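## Task

Get plate M06 into nest N1, M09 into N2 and M60 into N3. Each plate has to lie flat within its nest's locators, with well A1 at the nest corner labelled A1, and it must stay that way without the robot holding it. When finished, open the grippers and withdraw the arms.

## Robot and tools

ROBOT. Two six-joint arms, left_arm and right_arm, each ending in a two-finger gripper. Either arm may be parked out of the way while the other works. Joint ranges (rad): waist -6.283 to 6.283, shoulder -2.304 to 2.304, elbow -4.224 to 0.061, forearm roll -6.283 to 6.283, wrist pitch -2.164 to 2.164, wrist roll -6.283 to 6.283. Load limits (N m): waist 55.2, shoulder 55.2, elbow 46, forearm roll 24.8, wrist pitch 17.4, wrist roll 17.4; a carried plate adds load.

FRAMES. The scene frame has its origin on the table surface midway between the arms, +x pointing out over the table, +z up, and left_arm on the +y side. The names left and right do not refer to image sides. Each gripper also has its own axes: fingers extend along its +x and close along its y. The reported hand point sits between the finger pads, roughly 2 cm short of the tips. The fingers are offset to one side of the wrist flange; with the flange pointing straight down they are horizontal, and wrist roll turns them around. Reported positions may be somewhat off, especially at far reach.

LAYOUT. OUT is an empty nest located between the arms. N1, N2, N3 and RD form an arc ahead of the arms, in that order going clockwise viewed from above. Well A1 is the plate's clipped corner. To identify a plate, lay it flat in RD with A1 at the labelled corner and keep everything out of the scanner's line of sight; the scanner (fixed next to RD) then reports its ID.

execute_actions. Argument "actions": a list run in sequence; an empty list only returns the current state and images. Each action may hold "rows", "steps" and "until".
- rows: 1 to 15 rows, each applied for one control step of 1/30 s. Every row is a single list of 14 numbers, each in [-1, 1], covering both arms: left_arm dx, dy, dz, rx, ry, rz, opening, then right_arm dx, dy, dz, rx, ry, rz, opening. Supply all 14 even when one arm stays still (zeros plus its current opening).
- dx, dy, dz, rx, ry, rz are offsets, not poses: each row gives a target relative to the gripper's measured pose at the beginning of that action (for a call's first action, the last pose reported), expressed in the gripper's own axes. Rows do not accumulate on each other. Scale: 1.0 equals 0.6 m for translation and 180 degrees for rotation; rx, ry, rz form one rotation vector.
- opening is absolute: +1 is fully open (0.150 m), -1 is closed (fingers still 0.071 m apart). Closing from fully open needs at least about 0.4 s.
- steps: integer 1 to 450, default 15, no fewer than the number of rows. After the rows end each arm keeps heading for its last target and each gripper keeps its last opening, so allow enough steps for long moves.
- until: stops the action early once every condition holds, e.g. {"scanner": {"code": "m06"}}, or [comparison, value] with =, !=, <, <=, >, >= (numbers require a comparison). Fields are scanner code and reads. It does not halt the arms.
Any out-of-range value or unknown name makes the whole call rejected before motion.

MOTION LIMITS. Each step the commanded pose is clipped to 70 mm and 16 degrees from the measured pose; when both cannot be met, position wins. Joints move at most 3.14 rad/s. An arm cut short or blocked ("pose unreachable") drops its target and soon rests; resend the remainder. If an arm is forced far from its target, both arms drop their targets. Ramp offsets gradually, e.g. add 0.01 per row (6 mm per step), so a held plate is not shaken loose. The robot keeps the last command between calls.

GRIPPING. grip_measured uses the same scale as opening; the final Joint positions number is the true gap in metres. Readings can be off by about 1 mm. To grip, command at least about 0.04 below grip_measured. Finger force is near 20 N per pad; fast closes may squeeze harder.

RESULTS. Per arm: position (m), orientation quaternion wxyz, linear and angular velocity; "Hand target" lines show the current goal; joint positions and joint torques (offset and noisy). Scanner: code (lower-case ID or no_read, never wrong) and reads (count of changes from no_read to an ID). Warnings: pose unreachable, MOTOR HOT (from 65 °C), OVER-TEMPERATURE FAULT (brakes at 80 °C until cooled), torque fault (joint hits its load limit: arm backs off, rests 10 s, rest of call skipped). Holding loads heats motors even while idle.

zoom_image. Arguments: camera (cam_high, cam_low, cam_left_wrist, cam_right_wrist) and region [x0, y0, x1, y1] in image pixels from the top-left, at most 504 by 504. All images are 504x504; calibration data is supplied per camera.

finished_scene. Argument scene: the current scene's number. It is irreversible and reports success. Replying without any tool call ends all work.

AVOID. Dropping or knocking anything off the table, arms hitting or pressing on each other, hard pushes, slams, torque faults and jerky starts. Expect occasional tugs on held parts or pushes on loose ones.

Each tool is called after "Call:" as a command line: name --argument value for each argument, lists and objects as JSON in quotes; but a table of rows of numbers goes row by row, as --pt "numbers of a row", without its own name.

## Session

Call:
execute_actions --actions '[]'

Scene clock: 0.00 s.
left_arm: end_effector_position=(+0.1641, +0.2031, +0.2196) grip_measured=+0.99 end_effector_quat_wxyz=(+0.510, -0.355, +0.488, +0.613) end_effector_velocity=(-0.000, -0.000, +0.000) end_effector_angular_velocity=(-0.001, +0.000, -0.000) | right_arm: end_effector_position=(+0.6178, -0.5521, +0.1416) grip_measured=+0.99 end_effector_quat_wxyz=(+0.636, -0.167, +0.361, -0.661) end_effector_velocity=(+0.001, +0.000, +0.000) end_effector_angular_velocity=(+0.002, -0.001, +0.002)
Joint positions: left_arm=[-0.959  0.116 -0.211 -2.223 -1.083 -0.515  0.149] | right_arm=[-0.005 -1.06  -1.618  0.276 -1.349  1.436  0.149]
Joint velocities: left_arm=[ 0.    -0.    -0.     0.    -0.001 -0.     0.   ] | right_arm=[ 0.     0.    -0.001 -0.    -0.001 -0.002  0.   ]
Joint torques (N m, as the arm reports them, + toward a larger angle): no reading
Hand target (left_arm): +0.164, +0.203, +0.220; +0.510, -0.355, +0.488, +0.613
Hand target (right_arm): +0.618, -0.552, +0.142; +0.636, -0.167, +0.361, -0.661
scanner: code=no_read reads=0

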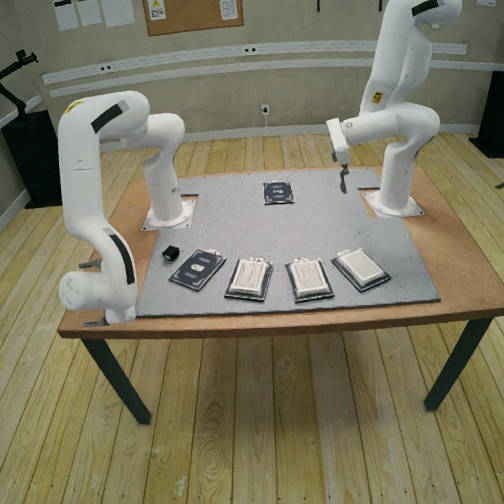

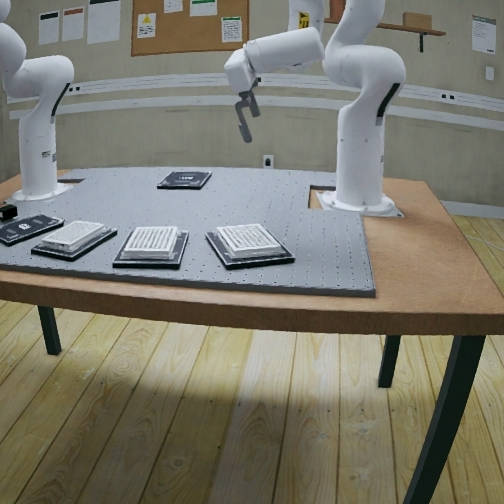

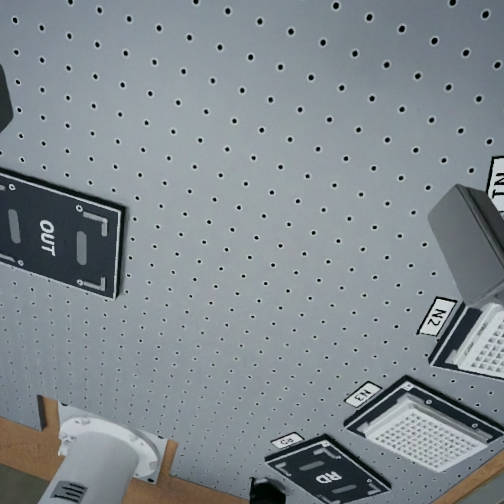

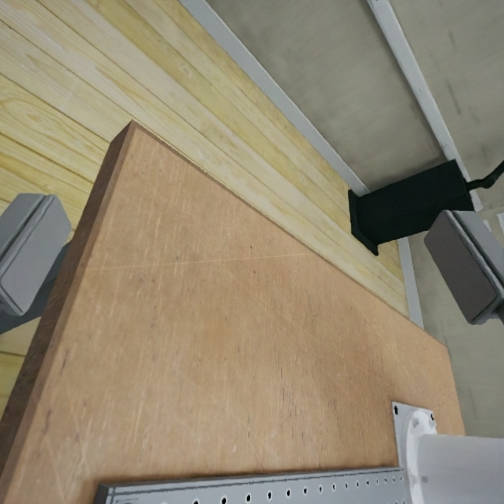

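Call:
zoom_image --camera "cam_high" --region '[140,220,420,320]'

Call:
zoom_image --camera "cam_low" --region '[0,160,320,290]'

Call:
zoom_image --camera "cam_left_wrist" --region '[250,290,504,504]'

Region (140, 220, 420, 320) of cam_high's 504x504 image, scaled by 1.800, with more detail than that image has; it fills the top 180 rows of this view, and the rest is white.

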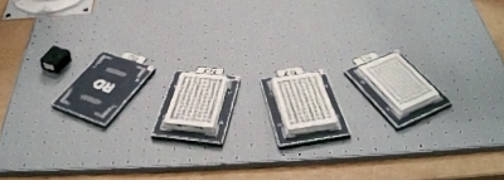

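Region (0, 160, 320, 290) of cam_low's 504x504 image, scaled by 1.575, with more detail than that image has; it fills the top 205 rows of this view, and the rest is white.

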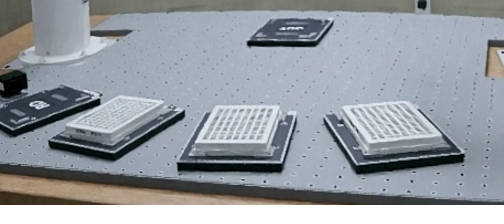

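Region (250, 290, 504, 504) of cam_left_wrist's 504x504 image, scaled by 1.984, with more detail than that image has; it fills the top 425 rows of this view, and the rest is white.

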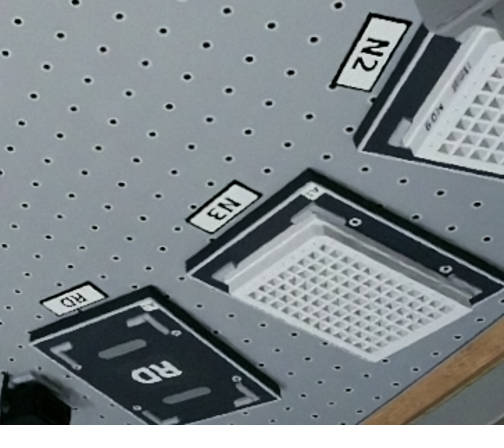

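Call:
zoom_image --camera "cam_left_wrist" --region '[424,300,504,380]'

Call:
zoom_image --camera "cam_low" --region '[25,210,125,270]'

Call:
zoom_image --camera "cam_high" --region '[280,235,400,310]'

Call:
zoom_image --camera "cam_high" --region '[160,235,280,310]'

Region (424, 300, 504, 380) of cam_left_wrist's 504x504 image, scaled by 6.300, with more detail than that image has.

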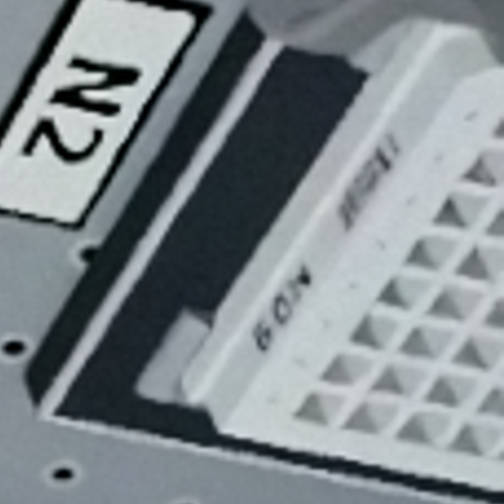

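Region (25, 210, 125, 270) of cam_low's 504x504 image, scaled by 5.040, with more detail than that image has; it fills the top 302 rows of this view, and the rest is white.

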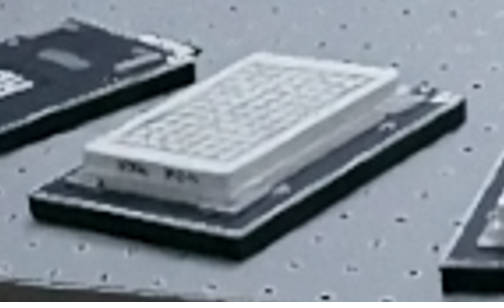

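Region (280, 235, 400, 310) of cam_high's 504x504 image, scaled by 4.200, with more detail than that image has; it fills the top 315 rows of this view, and the rest is white.

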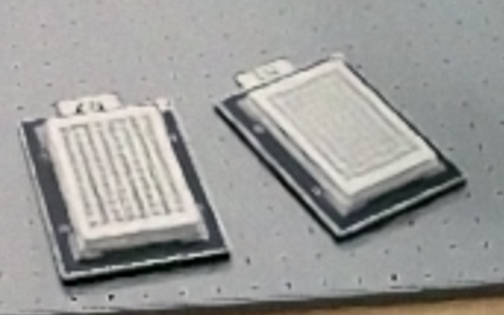

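Region (160, 235, 280, 310) of cam_high's 504x504 image, scaled by 4.200, with more detail than that image has; it fills the top 315 rows of this view, and the rest is white.

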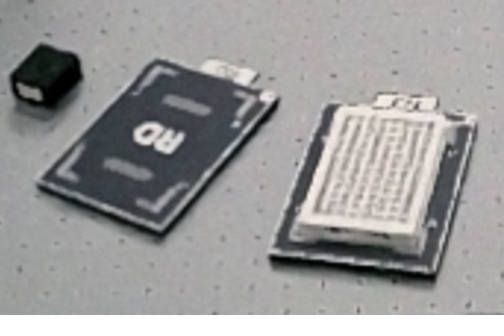

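Call:
execute_actions --actions '[{"rows":[[0,0,0,0.272,-0.374,-0.47,1,0,0,0,0.121,-0.263,0.48,1]],"steps":60},{"rows":[[0.15,0,0,0,0,0,1,-0.5,0.15,0.15,0,0,0,1]],"steps":50}]'

Scene clock: 11.47 s.
left_arm: end_effector_position=(+0.2538, +0.2022, +0.2236) grip_measured=+0.99 end_effector_quat_wxyz=(+0.997, -0.064, -0.031, -0.006) end_effector_velocity=(+0.000, -0.000, +0.000) end_effector_angular_velocity=(+0.002, +0.002, -0.001) | right_arm: end_effector_position=(+0.3185, -0.4621, +0.2321) grip_measured=+0.99 end_effector_quat_wxyz=(+1.000, -0.001, +0.001, -0.000) end_effector_velocity=(-0.001, +0.000, -0.000) end_effector_angular_velocity=(-0.000, +0.002, +0.002)
Joint positions: left_arm=[-1.509 -0.102 -0.248 -1.815  0.036  0.46   0.149] | right_arm=[-0.116  0.403  0.061 -0.006 -0.343 -0.103  0.149]
Joint velocities: left_arm=[ 0.001  0.001 -0.001 -0.114 -0.     0.115 -0.   ] | right_arm=[ 0.     0.002  0.001 -0.001 -0.002 -0.001 -0.   ]
Joint torques (N m, as the arm reports them, + toward a larger angle): left_arm=[ -9.78  12.28 -14.2   -1.21  -0.16  -0.37] | right_arm=[-2.92 -8.12 -9.61  0.1   0.7   0.02]
Hand target (left_arm): +0.254, +0.202, +0.224; +0.997, -0.064, -0.031, -0.006
Hand target (right_arm): +0.318, -0.462, +0.232; +1.000, -0.001, +0.001, -0.000
Off the commanded pose (left_arm): 0.000 m, 0 deg.
Off the commanded pose (right_arm): 0.001 m, 0 deg.
scanner: code=no_read reads=0
joint sent to its limit (right arm) — the command would take joint 3 (elbow) past its upper limit, so that joint was sent only as far as its limit.
camera_calibration (this result's frames):
cam_left_wrist: T_world_to_cam=[[-0.0220254, -0.92164, 0.387421, 0.115973], [-0.734384, -0.24803, -0.631793, 0.359204], [0.678377, -0.298431, -0.671374, 0.134139], [0, 0, 0, 1]] pos_world=[0.175351, 0.23601, 0.27207]
cam_right_wrist: T_world_to_cam=[[-0.00696823, -0.996445, 0.0839594, -0.475659], [-0.717044, -0.0535429, -0.694968, 0.365908], [0.696993, -0.0650453, -0.714122, 0.030654], [0, 0, 0, 1]] pos_world=[0.237692, -0.452383, 0.316121]

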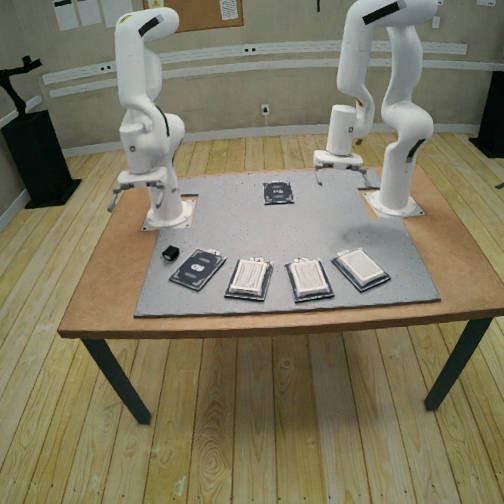

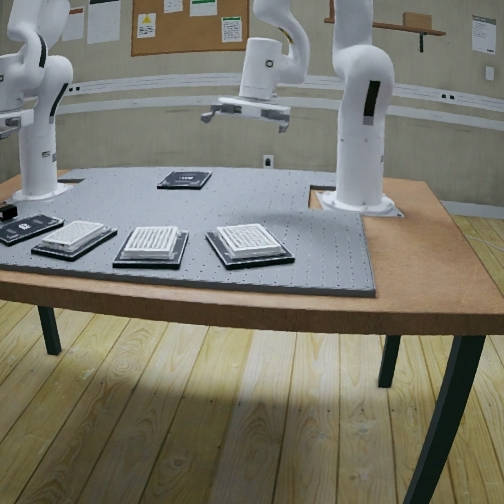

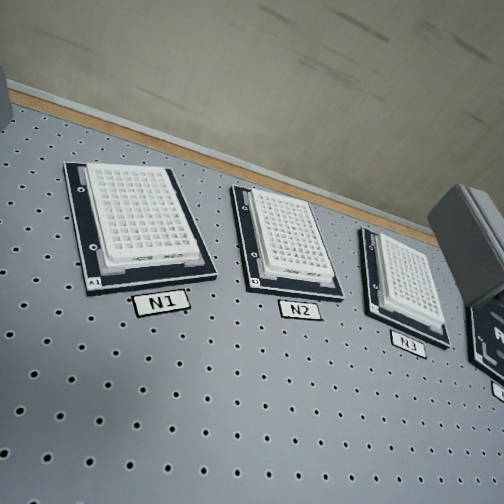

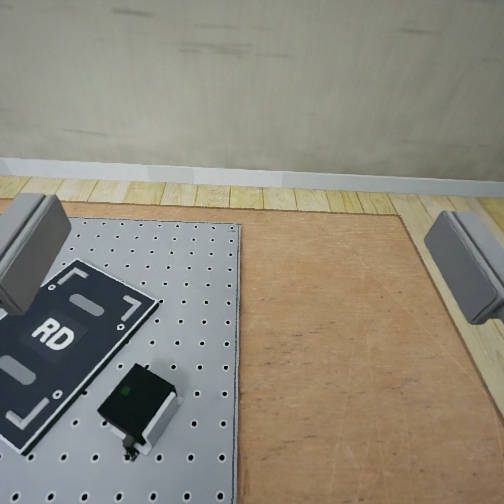

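Call:
zoom_image --camera "cam_left_wrist" --region '[60,230,360,310]'

Call:
zoom_image --camera "cam_left_wrist" --region '[340,215,480,355]'

Region (60, 230, 360, 310) of cam_left_wrist's 504x504 image, scaled by 1.680, with more detail than that image has; it fills the top 134 rows of this view, and the rest is white.

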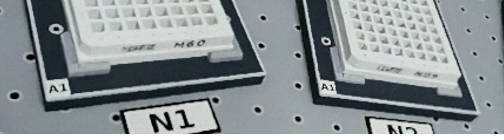

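Region (340, 215, 480, 355) of cam_left_wrist's 504x504 image, scaled by 3.600, with more detail than that image has.

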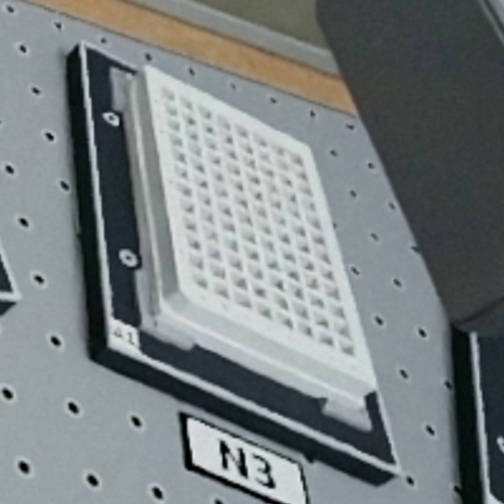

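Call:
execute_actions --actions '[{"rows":[[0.237,-0.435,-0.188,0.041,0.02,-0.074,1,-0.1,-0.2,0,0,0,0,1]],"steps":50}]'

Scene clock: 18.87 s.
left_arm: end_effector_position=(+0.3984, -0.0717, +0.1531) grip_measured=+0.99 end_effector_quat_wxyz=(+0.990, -0.015, -0.070, -0.123) end_effector_velocity=(-0.002, -0.001, -0.000) end_effector_angular_velocity=(+0.189, +0.164, +0.048) | right_arm: end_effector_position=(+0.2587, -0.5820, +0.2325) grip_measured=+0.99 end_effector_quat_wxyz=(+1.000, -0.001, +0.001, -0.000) end_effector_velocity=(+0.000, -0.001, +0.000) end_effector_angular_velocity=(-0.002, -0.001, -0.001)
Joint positions: left_arm=[-1.344 -0.779 -1.045 -2.578  0.204  1.636  0.149] | right_arm=[-1.093  0.3    0.007 -0.007 -0.292 -1.079  0.149]
Joint velocities: left_arm=[ 0.006  0.022 -0.088 -1.246  0.254  1.208 -0.   ] | right_arm=[-0.     0.    -0.001  0.001  0.001 -0.    -0.   ]
Joint torques (N m, as the arm reports them, + toward a larger angle): left_arm=[-10.03  31.92 -16.48  -1.63  -0.25  -0.5 ] | right_arm=[ -3.03  -4.94 -12.93   0.18   0.61   0.11]
Hand target (left_arm): +0.398, -0.072, +0.153; +0.991, -0.007, -0.058, -0.121
Hand target (right_arm): +0.259, -0.582, +0.232; +1.000, -0.001, +0.001, -0.000
Off the commanded pose (left_arm): 0.001 m, 8 deg.
Off the commanded pose (right_arm): 0.000 m, 0 deg.
scanner: code=no_read reads=0
camera_calibration (this result's frames):
cam_left_wrist: T_world_to_cam=[[-0.263544, -0.923453, 0.278888, 0.00673634], [-0.701456, -0.0150063, -0.712554, 0.368907], [0.662196, -0.383417, -0.643807, -0.096918], [0, 0, 0, 1]] pos_world=[0.324726, -0.0254034, 0.198591]
cam_right_wrist: T_world_to_cam=[[-0.00694522, -0.996407, 0.0844139, -0.595661], [-0.717054, -0.0538755, -0.694933, 0.316629], [0.696983, -0.0653557, -0.714103, 0.0646383], [0, 0, 0, 1]] pos_world=[0.177851, -0.572237, 0.316476]

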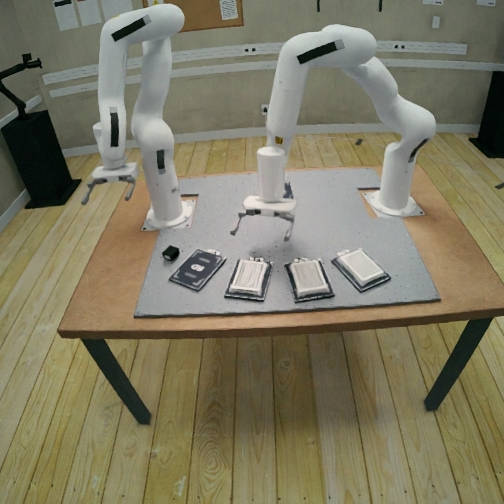

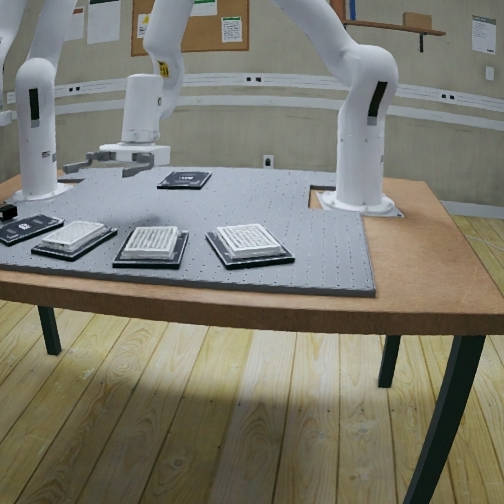

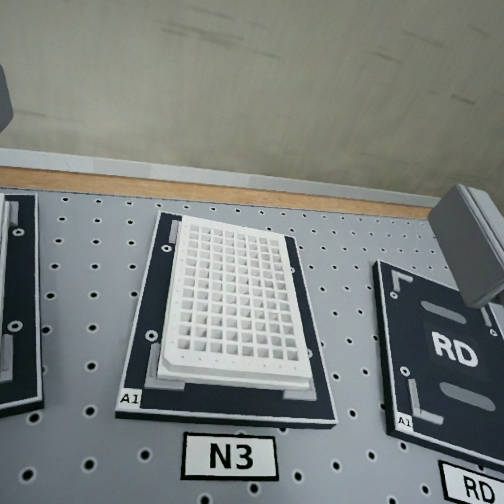

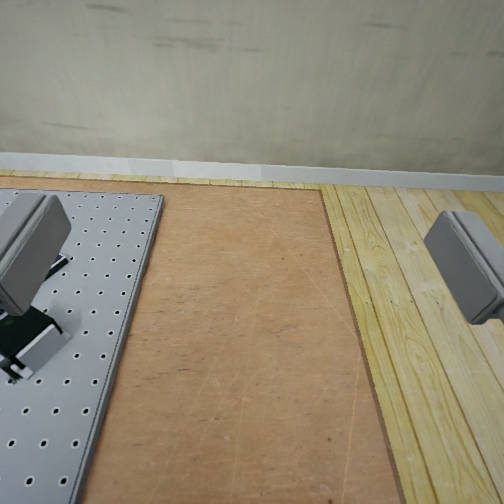

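Call:
execute_actions --actions '[{"steps":25}]'

Scene clock: 22.53 s.
left_arm: end_effector_position=(+0.3992, -0.0717, +0.1540) grip_measured=+0.99 end_effector_quat_wxyz=(+0.993, +0.005, -0.008, -0.121) end_effector_velocity=(+0.000, -0.000, +0.000) end_effector_angular_velocity=(-0.001, +0.000, +0.001) | right_arm: end_effector_position=(+0.2587, -0.5820, +0.2325) grip_measured=+0.99 end_effector_quat_wxyz=(+1.000, -0.001, +0.001, -0.000) end_effector_velocity=(-0.000, +0.001, -0.000) end_effector_angular_velocity=(+0.002, +0.001, +0.002)
Joint positions: left_arm=[-1.323 -0.754 -1.075 -3.082  0.322  2.146  0.149] | right_arm=[-1.093  0.3    0.007 -0.007 -0.292 -1.079  0.149]
Joint velocities: left_arm=[ 0.     0.001 -0.    -0.003  0.     0.002  0.   ] | right_arm=[-0.    -0.001  0.001 -0.    -0.    -0.002 -0.   ]
Joint torques (N m, as the arm reports them, + toward a larger angle): left_arm=[-11.    30.34 -17.02  -0.52  -0.46  -0.44] | right_arm=[ -2.88  -5.2  -12.98   0.04   0.65   0.03]
Hand target (left_arm): +0.399, -0.072, +0.154; +0.993, +0.005, -0.008, -0.121
Hand target (right_arm): +0.259, -0.582, +0.232; +1.000, -0.001, +0.001, -0.000
Off the commanded pose (left_arm): 0.001 m, 0 deg.
Off the commanded pose (right_arm): 0.000 m, 0 deg.
scanner: code=no_read reads=0
camera_calibration (this result's frames):
cam_left_wrist: T_world_to_cam=[[-0.22747, -0.939493, 0.256147, -0.00534006], [-0.780313, 0.0184956, -0.625115, 0.39045], [0.582553, -0.34207, -0.737306, -0.0477527], [0, 0, 0, 1]] pos_world=[0.331277, -0.0285733, 0.210235]
cam_right_wrist: T_world_to_cam=[[-0.00698028, -0.996407, 0.0844002, -0.595656], [-0.717049, -0.0538413, -0.69494, 0.316649], [0.696988, -0.06537, -0.714097, 0.0646277], [0, 0, 0, 1]] pos_world=[0.17785, -0.572242, 0.316476]

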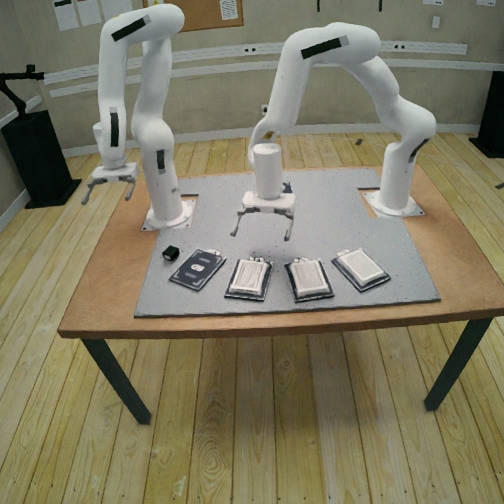

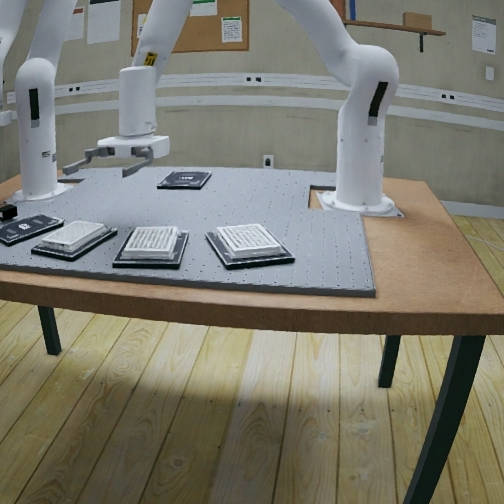

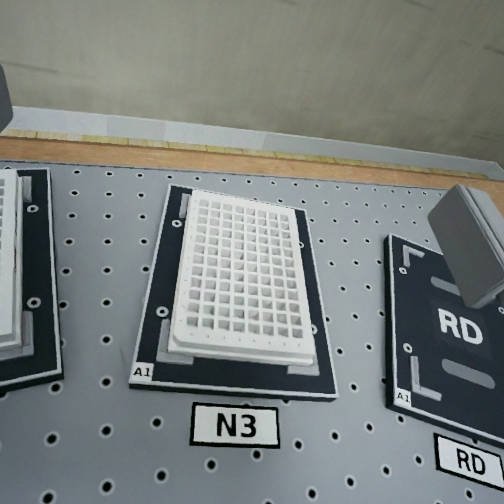

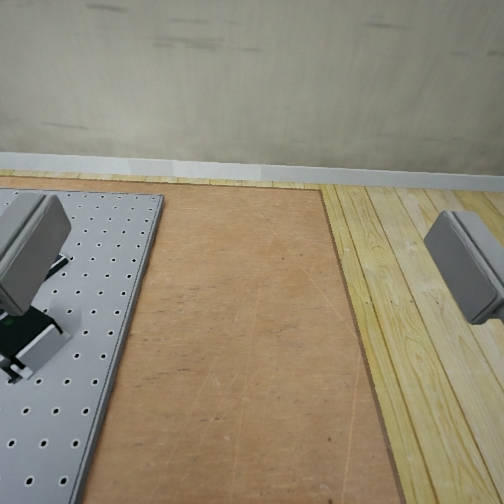

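Call:
zoom_image --camera "cam_left_wrist" --region '[125,175,345,405]'

Region (125, 175, 345, 405) of cam_left_wrist's 504x504 image, scaled by 2.191, with more detail than that image has; it fills the left 482 columns of this view, and the rest is white.

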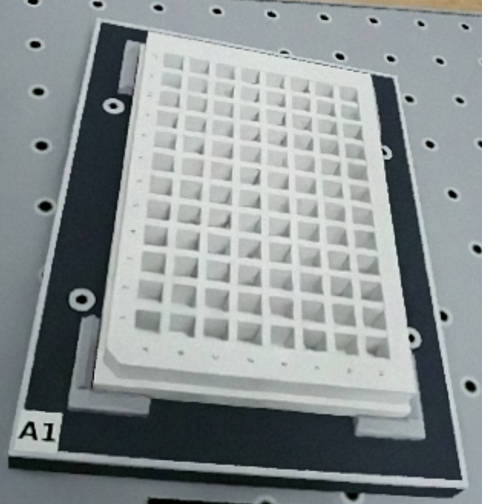

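Call:
execute_actions --actions '[{"rows":[[0.121,-0.03,-0.1,-0.003,0.005,0.008,0.1,0,0,0,0,0,0,1]],"steps":20},{"rows":[[0,0,-0.085,0,0,0,0.1,0,0,0,0,0,0,1]],"steps":20}]'

Call:
zoom_image --camera "cam_low" --region '[0,170,160,280]'

Scene clock: 31.90 s.
left_arm: end_effector_position=(+0.4662, -0.1061, +0.0443) grip_measured=+0.10 end_effector_quat_wxyz=(+0.994, +0.001, +0.000, -0.109) end_effector_velocity=(-0.000, +0.000, -0.001) end_effector_angular_velocity=(+0.000, +0.000, -0.000) | right_arm: end_effector_position=(+0.2587, -0.5820, +0.2325) grip_measured=+0.99 end_effector_quat_wxyz=(+1.000, -0.001, +0.001, -0.000) end_effector_velocity=(-0.000, +0.001, -0.001) end_effector_angular_velocity=(+0.001, +0.000, -0.001)
Joint positions: left_arm=[-1.241 -1.072 -1.357 -3.138  0.287  2.256  0.114] | right_arm=[-1.093  0.3    0.007 -0.007 -0.292 -1.079  0.149]
Joint velocities: left_arm=[-0.    -0.001 -0.    -0.    -0.001  0.     0.   ] | right_arm=[-0.001 -0.001  0.001  0.001  0.    -0.001 -0.   ]
Joint torques (N m, as the arm reports them, + toward a larger angle): left_arm=[-10.87  35.96 -16.87  -0.33  -0.46  -0.42] | right_arm=[ -2.44  -5.28 -13.29   0.18   0.6    0.04]
Hand target (left_arm): +0.466, -0.106, +0.044; +0.994, +0.001, +0.000, -0.109
Hand target (right_arm): +0.259, -0.582, +0.232; +1.000, -0.001, +0.001, -0.000
Off the commanded pose (left_arm): 0.000 m, 0 deg.
Off the commanded pose (right_arm): 0.000 m, 0 deg.
scanner: code=no_read reads=0
camera_calibration (this result's frames):
cam_left_wrist: T_world_to_cam=[[-0.199619, -0.943212, 0.265526, -0.0080701], [-0.790961, -0.00484603, -0.611848, 0.376723], [0.578389, -0.332157, -0.745076, -0.176098], [0, 0, 0, 1]] pos_world=[0.398215, -0.0642783, 0.101434]
cam_right_wrist: T_world_to_cam=[[-0.00698026, -0.996407, 0.0844002, -0.595656], [-0.717049, -0.0538413, -0.69494, 0.316649], [0.696988, -0.0653699, -0.714097, 0.0646277], [0, 0, 0, 1]] pos_world=[0.17785, -0.572242, 0.316476]

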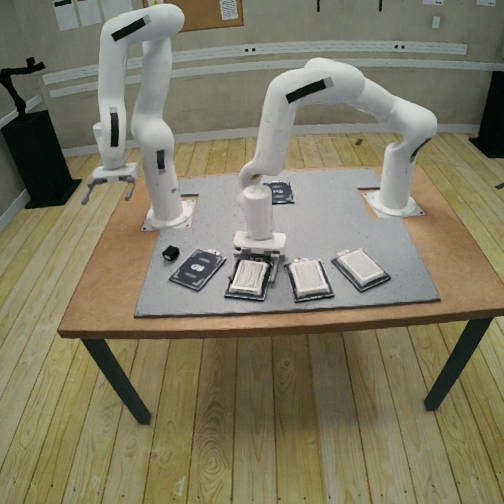

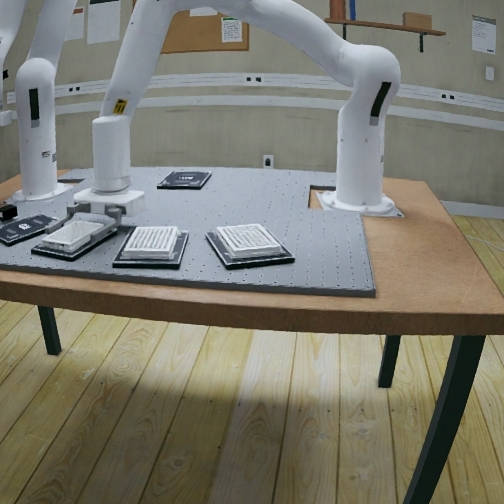

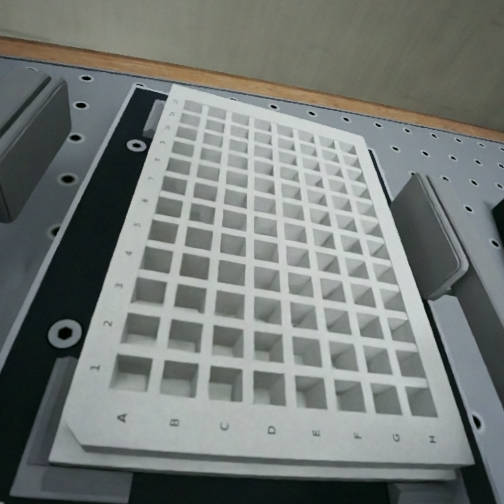

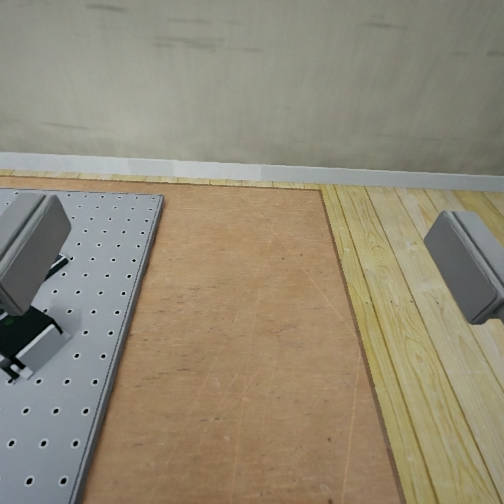

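Region (0, 170, 160, 280) of cam_low's 504x504 image, scaled by 3.150, with more detail than that image has; it fills the top 346 rows of this view, and the rest is white.

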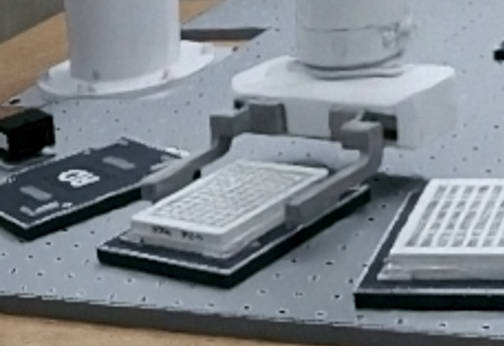

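Call:
execute_actions --actions '[{"rows":[[0,0,-0.02,0,0,0,-0.4,0,0,0,0,0,0,1]],"steps":15}]'

Call:
zoom_image --camera "cam_low" --region '[20,190,140,270]'

Call:
zoom_image --camera "cam_high" --region '[210,230,300,310]'

Scene clock: 34.80 s.
left_arm: end_effector_position=(+0.4666, -0.1088, +0.0355) grip_measured=-0.38 end_effector_quat_wxyz=(+0.994, -0.002, -0.002, -0.111) end_effector_velocity=(+0.001, +0.001, -0.000) end_effector_angular_velocity=(+0.003, +0.002, -0.000) | right_arm: end_effector_position=(+0.2587, -0.5820, +0.2325) grip_measured=+0.99 end_effector_quat_wxyz=(+1.000, -0.001, +0.001, -0.000) end_effector_velocity=(+0.000, -0.000, +0.000) end_effector_angular_velocity=(-0.002, -0.001, +0.001)
Joint positions: left_arm=[-1.242 -1.094 -1.371 -3.138  0.273  2.258  0.095] | right_arm=[-1.093  0.3    0.007 -0.007 -0.292 -1.079  0.149]
Joint velocities: left_arm=[ 0.001 -0.    -0.001 -0.     0.004  0.002 -0.   ] | right_arm=[ 0.     0.001 -0.001  0.     0.001 -0.001  0.   ]
Joint torques (N m, as the arm reports them, + toward a larger angle): left_arm=[ 9.18 15.56 -0.8  -5.1   2.65 -4.  ] | right_arm=[ -2.72  -4.81 -13.12   0.18   0.65   0.03]
Hand target (left_arm): +0.466, -0.106, +0.032; +0.994, +0.001, +0.000, -0.109
Hand target (right_arm): +0.259, -0.582, +0.232; +1.000, -0.001, +0.001, -0.000
Off the commanded pose (left_arm): 0.004 m, 0 deg.
Off the commanded pose (right_arm): 0.000 m, 0 deg.
scanner: code=no_read reads=0
camera_calibration (this result's frames):
cam_left_wrist: T_world_to_cam=[[-0.203546, -0.940952, 0.270517, -0.00633722], [-0.789072, -0.00590676, -0.614272, 0.370714], [0.579598, -0.33849, -0.741277, -0.185079], [0, 0, 0, 1]] pos_world=[0.398502, -0.0664207, 0.0922389]
cam_right_wrist: T_world_to_cam=[[-0.00698043, -0.996407, 0.0844002, -0.595656], [-0.717049, -0.0538412, -0.69494, 0.316649], [0.696988, -0.0653701, -0.714097, 0.0646277], [0, 0, 0, 1]] pos_world=[0.17785, -0.572242, 0.316476]

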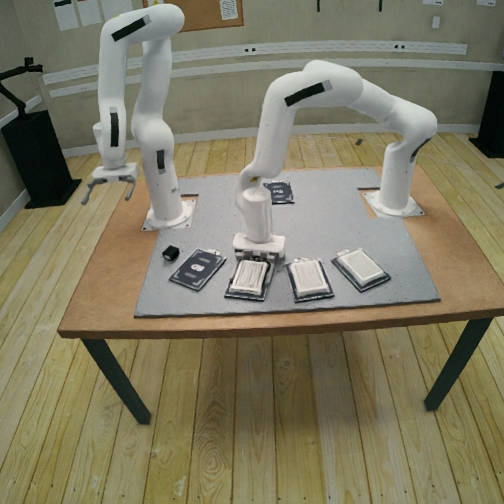

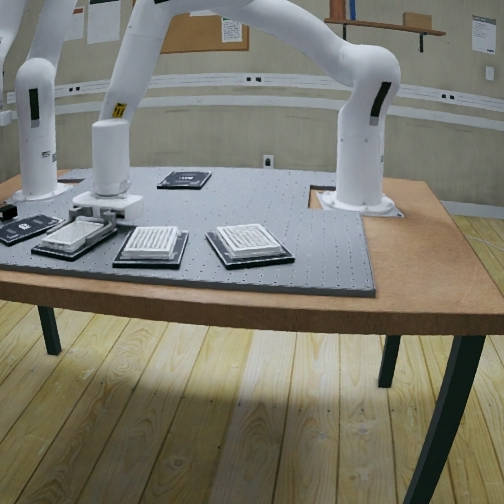

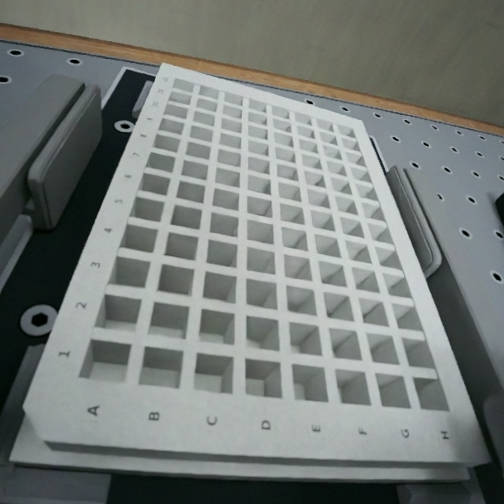

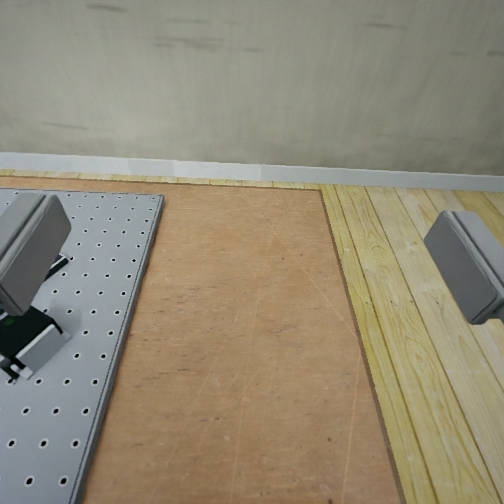

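Region (20, 190, 140, 270) of cam_low's 504x504 image, scaled by 4.200, with more detail than that image has.

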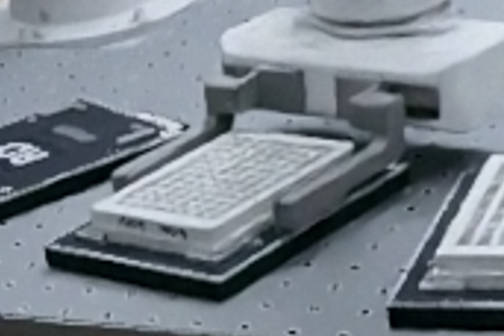

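Region (210, 230, 300, 310) of cam_high's 504x504 image, scaled by 5.600, with more detail than that image has.

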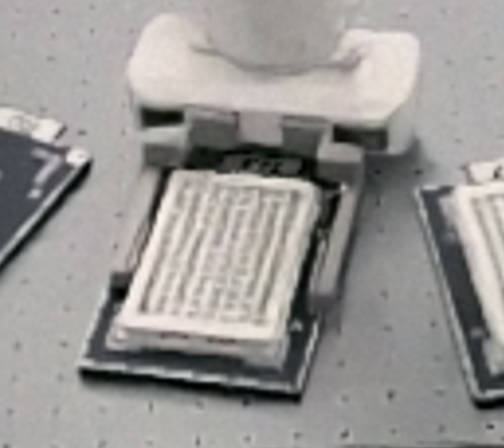

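Call:
execute_actions --actions '[{"rows":[[0,0,0.01,0.001,0.001,0,-0.4,0,0,0,0,0,0,1]],"steps":10},{"rows":[[0,0,0,0,0,0,-0.55,0,0,0,0,0,0,1],[0,0,0,0,0,0,-0.6,0,0,0,0,0,0,1],[0,0,0,0,0,0,-0.65,0,0,0,0,0,0,1],[0,0,0,0,0,0,-0.7,0,0,0,0,0,0,1],[0,0,0,0,0,0,-0.75,0,0,0,0,0,0,1],[0,0,0,0,0,0,-0.85,0,0,0,0,0,0,1]],"steps":15}]'

Scene clock: 39.33 s.
left_arm: end_effector_position=(+0.4662, -0.1121, +0.0421) grip_measured=-0.58 end_effector_quat_wxyz=(+0.993, -0.001, -0.001, -0.118) end_effector_velocity=(-0.000, -0.001, +0.000) end_effector_angular_velocity=(-0.003, -0.001, -0.003) | right_arm: end_effector_position=(+0.2587, -0.5820, +0.2325) grip_measured=+0.99 end_effector_quat_wxyz=(+1.000, -0.001, +0.001, -0.000) end_effector_velocity=(-0.000, +0.001, -0.000) end_effector_angular_velocity=(+0.001, +0.000, +0.001)
Joint positions: left_arm=[-1.243 -1.082 -1.369 -3.14   0.284  2.274  0.088] | right_arm=[-1.093  0.3    0.007 -0.007 -0.292 -1.079  0.149]
Joint velocities: left_arm=[-0.001 -0.    -0.001 -0.001 -0.002  0.002 -0.004] | right_arm=[-0.     0.     0.001 -0.    -0.    -0.002 -0.   ]
Joint torques (N m, as the arm reports them, + toward a larger angle): left_arm=[10.43 27.32 -0.7  -6.19  3.59 -7.01] | right_arm=[ -2.93  -5.45 -12.96   0.23   0.68   0.06]
Hand target (left_arm): +0.466, -0.109, +0.041; +0.994, +0.000, +0.000, -0.112
Hand target (right_arm): +0.259, -0.582, +0.232; +1.000, -0.001, +0.001, -0.000
Off the commanded pose (left_arm): 0.003 m, 1 deg.
Off the commanded pose (right_arm): 0.000 m, 0 deg.
scanner: code=no_read reads=0
camera_calibration (this result's frames):
cam_left_wrist: T_world_to_cam=[[-0.216651, -0.938252, 0.269714, -0.0048286], [-0.78973, 0.0060179, -0.613425, 0.375993], [0.573924, -0.3459, -0.74227, -0.179246], [0, 0, 0, 1]] pos_world=[0.398761, -0.0687945, 0.0988968]
cam_right_wrist: T_world_to_cam=[[-0.00698019, -0.996408, 0.0843999, -0.595655], [-0.717049, -0.0538411, -0.69494, 0.316649], [0.696987, -0.0653697, -0.714098, 0.0646279], [0, 0, 0, 1]] pos_world=[0.17785, -0.572242, 0.316476]

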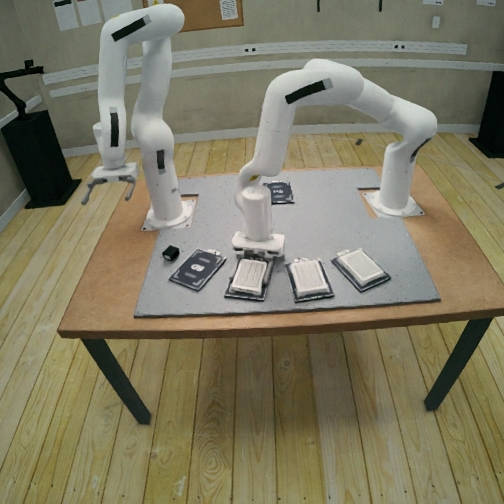

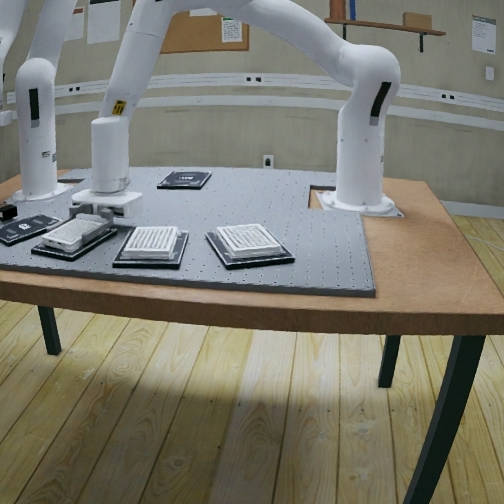

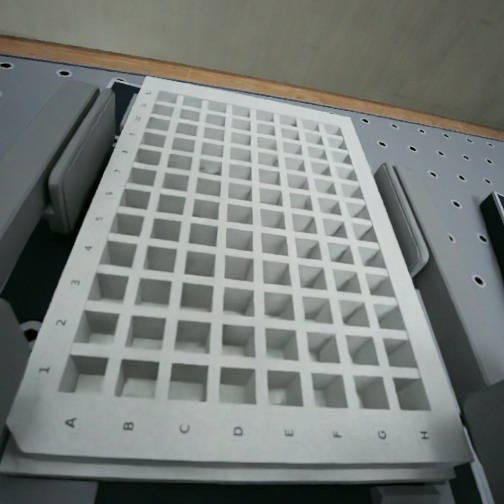

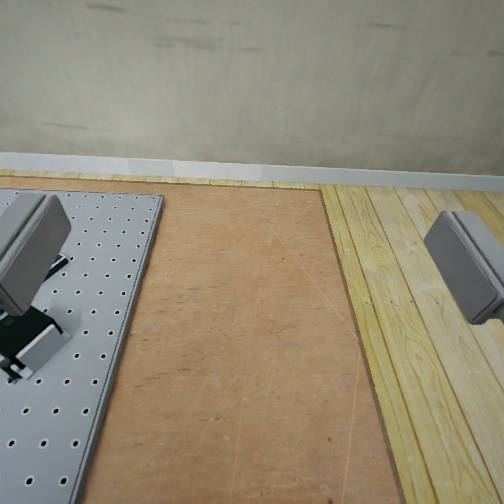

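Off-centre: left pad pushes. Shift right.

Call:
execute_actions --actions '[{"rows":[[0,-0.004,0,0,0,0.004,-0.85,0,0,0,0,0,0,1]],"steps":12},{"rows":[[0,0,0,0,0,0,-0.85,0,0,0,0,0,0,1]],"steps":8}]'

Scene clock: 41.80 s.
left_arm: end_effector_position=(+0.4655, -0.1146, +0.0417) grip_measured=-0.68 end_effector_quat_wxyz=(+0.994, -0.001, -0.001, -0.114) end_effector_velocity=(+0.000, -0.000, +0.001) end_effector_angular_velocity=(-0.002, -0.001, +0.001) | right_arm: end_effector_position=(+0.2587, -0.5820, +0.2325) grip_measured=+0.99 end_effector_quat_wxyz=(+1.000, -0.001, +0.001, -0.000) end_effector_velocity=(-0.000, +0.000, -0.000) end_effector_angular_velocity=(+0.001, +0.001, +0.000)
Joint positions: left_arm=[-1.247 -1.087 -1.38  -3.14   0.291  2.262  0.084] | right_arm=[-1.093  0.3    0.007 -0.007 -0.292 -1.079  0.149]
Joint velocities: left_arm=[-0.     0.001 -0.     0.001 -0.001 -0.003 -0.   ] | right_arm=[-0.    -0.     0.     0.    -0.001 -0.001  0.   ]
Joint torques (N m, as the arm reports them, + toward a larger angle): left_arm=[ 2.39 29.64 -7.44 -4.69  1.9  -4.44] | right_arm=[ -2.25  -5.06 -13.24  -0.12   0.65   0.08]
Hand target (left_arm): +0.465, -0.114, +0.042; +0.994, -0.001, -0.001, -0.113
Hand target (right_arm): +0.259, -0.582, +0.232; +1.000, -0.001, +0.001, -0.000
Off the commanded pose (left_arm): 0.000 m, 0 deg.
Off the commanded pose (right_arm): 0.000 m, 0 deg.
scanner: code=no_read reads=0
camera_calibration (this result's frames):
cam_left_wrist: T_world_to_cam=[[-0.208703, -0.940328, 0.268748, -0.0111227], [-0.79023, 0.000246243, -0.61281, 0.374801], [0.576177, -0.340268, -0.743127, -0.180336], [0, 0, 0, 1]] pos_world=[0.397763, -0.0719138, 0.0986589]
cam_right_wrist: T_world_to_cam=[[-0.00698013, -0.996408, 0.0843997, -0.595655], [-0.717049, -0.053841, -0.69494, 0.316649], [0.696987, -0.0653695, -0.714098, 0.0646281], [0, 0, 0, 1]] pos_world=[0.17785, -0.572242, 0.316476]

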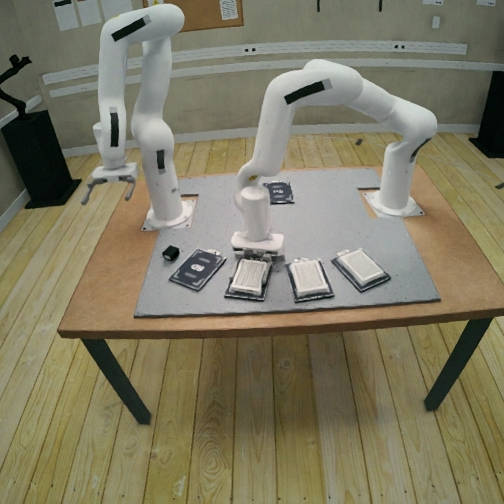

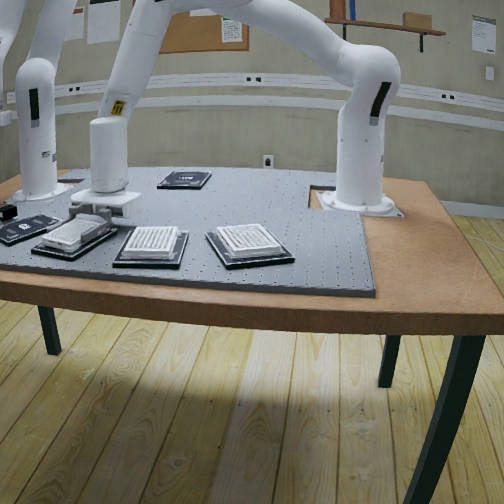

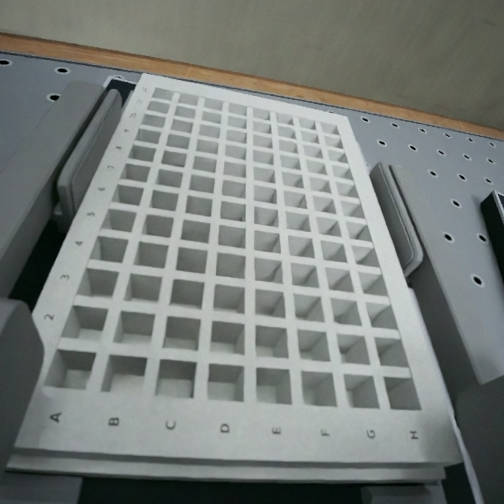

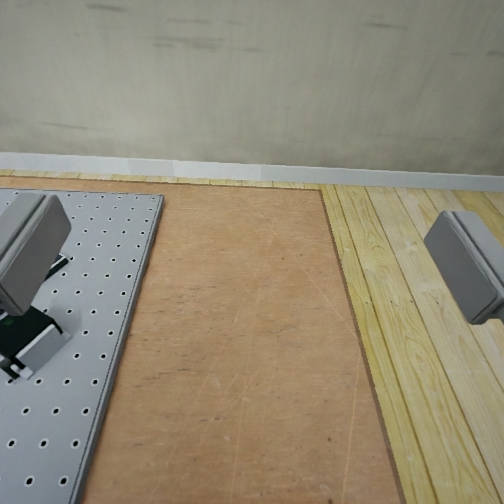

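Call:
execute_actions --actions '[{"rows":[[0,-0.002,0,0,0,0,-0.85,0,0,0,0,0,0,1]],"steps":8},{"rows":[[0,0,0.01,0,0,0,-0.85,0,0,0,0,0,0,1],[0,0,0.02,0,0,0,-0.85,0,0,0,0,0,0,1],[0,0,0.03,0,0,0,-0.85,0,0,0,0,0,0,1],[0,0,0.04,0,0,0,-0.85,0,0,0,0,0,0,1],[0,0,0.05,0,0,0,-0.85,0,0,0,0,0,0,1],[-0.01,0,0.06,0,0,0,-0.85,0,0,0,0,0,0,1],[-0.03,0,0.06,0,0,0,-0.85,0,0,0,0,0,0,1],[-0.06,0,0.06,0,0,0,-0.85,0,0,0,0,0,0,1],[-0.1,0,0.06,0,0,0,-0.85,0,0,0,0,0,0,1],[-0.15,0,0.06,0,0,0,-0.85,0,0,0,0,0,0,1],[-0.2,0,0.06,0,0,0,-0.85,0,0,0,0,0,0,1],[-0.25,0,0.06,0,0,0,-0.85,0,0,0,0,0,0,1],[-0.55,0,0.06,0,0,0,-0.85,0,0,0,0,0,0,1]],"steps":40},{"rows":[[0,0,-0.02,0,0,0,-0.85,0,0,0,0,0,0,1],[0,0,-0.04,0,0,0,-0.85,0,0,0,0,0,0,1],[0,0,-0.065,0,0,0,-0.85,0,0,0,0,0,0,1]],"steps":15}]'

Call:
zoom_image --camera "cam_low" --region '[60,140,260,240]'

Scene clock: 54.63 s.
left_arm: end_effector_position=(+0.1434, -0.0420, +0.0387) grip_measured=-0.68 end_effector_quat_wxyz=(+0.994, -0.001, +0.001, -0.113) end_effector_velocity=(+0.000, +0.002, -0.002) end_effector_angular_velocity=(+0.005, +0.002, -0.000) | right_arm: end_effector_position=(+0.2587, -0.5820, +0.2325) grip_measured=+0.99 end_effector_quat_wxyz=(+1.000, -0.001, +0.001, -0.000) end_effector_velocity=(+0.000, +0.000, +0.000) end_effector_angular_velocity=(-0.001, -0.000, +0.003)
Joint positions: left_arm=[-1.812 -0.925 -0.962 -3.205  0.035  1.759  0.084] | right_arm=[-1.093  0.3    0.007 -0.007 -0.292 -1.079  0.149]
Joint velocities: left_arm=[ 0.    -0.003  0.001 -0.068  0.     0.069 -0.   ] | right_arm=[ 0.     0.    -0.     0.     0.    -0.003  0.   ]
Joint torques (N m, as the arm reports them, + toward a larger angle): left_arm=[ -9.11  28.26 -13.22   0.44  -0.49  -0.23] | right_arm=[ -2.93  -4.82 -12.89   0.07   0.62   0.07]
Hand target (left_arm): +0.143, -0.042, +0.038; +0.994, -0.001, +0.001, -0.113
Hand target (right_arm): +0.259, -0.582, +0.232; +1.000, -0.001, +0.001, -0.000
Off the commanded pose (left_arm): 0.000 m, 0 deg.
Off the commanded pose (right_arm): 0.000 m, 0 deg.
scanner: code=no_read reads=0
camera_calibration (this result's frames):
cam_left_wrist: T_world_to_cam=[[-0.205892, -0.940695, 0.269632, -0.00977305], [-0.792431, -0.00139195, -0.60996, 0.118524], [0.574162, -0.339251, -0.745149, 0.0281124], [0, 0, 0, 1]] pos_world=[0.0757691, 0.000508684, 0.0958782]
cam_right_wrist: T_world_to_cam=[[-0.00698003, -0.996408, 0.0843996, -0.595655], [-0.717049, -0.0538411, -0.69494, 0.316649], [0.696987, -0.0653694, -0.714098, 0.0646281], [0, 0, 0, 1]] pos_world=[0.17785, -0.572242, 0.316476]

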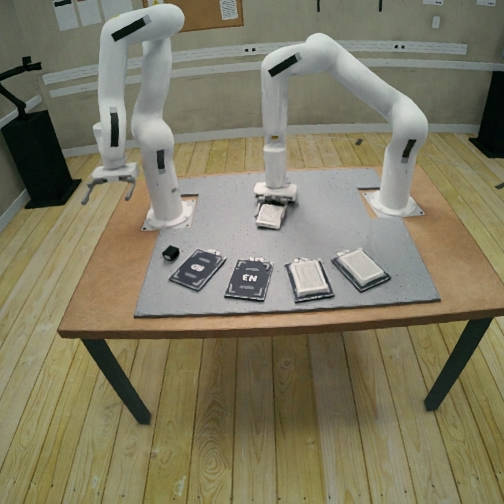

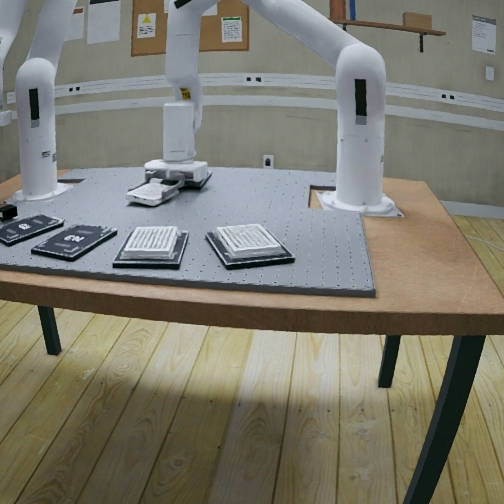

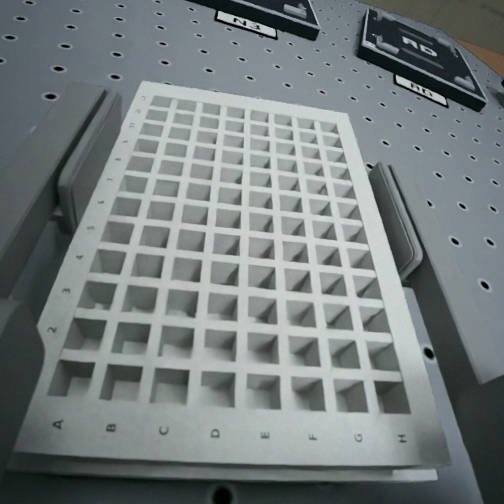

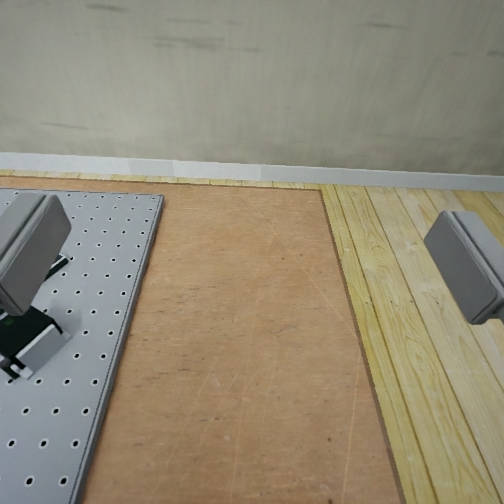

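Region (60, 140, 260, 240) of cam_low's 504x504 image, scaled by 2.520, with more detail than that image has.

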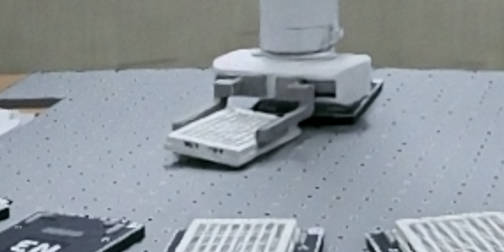

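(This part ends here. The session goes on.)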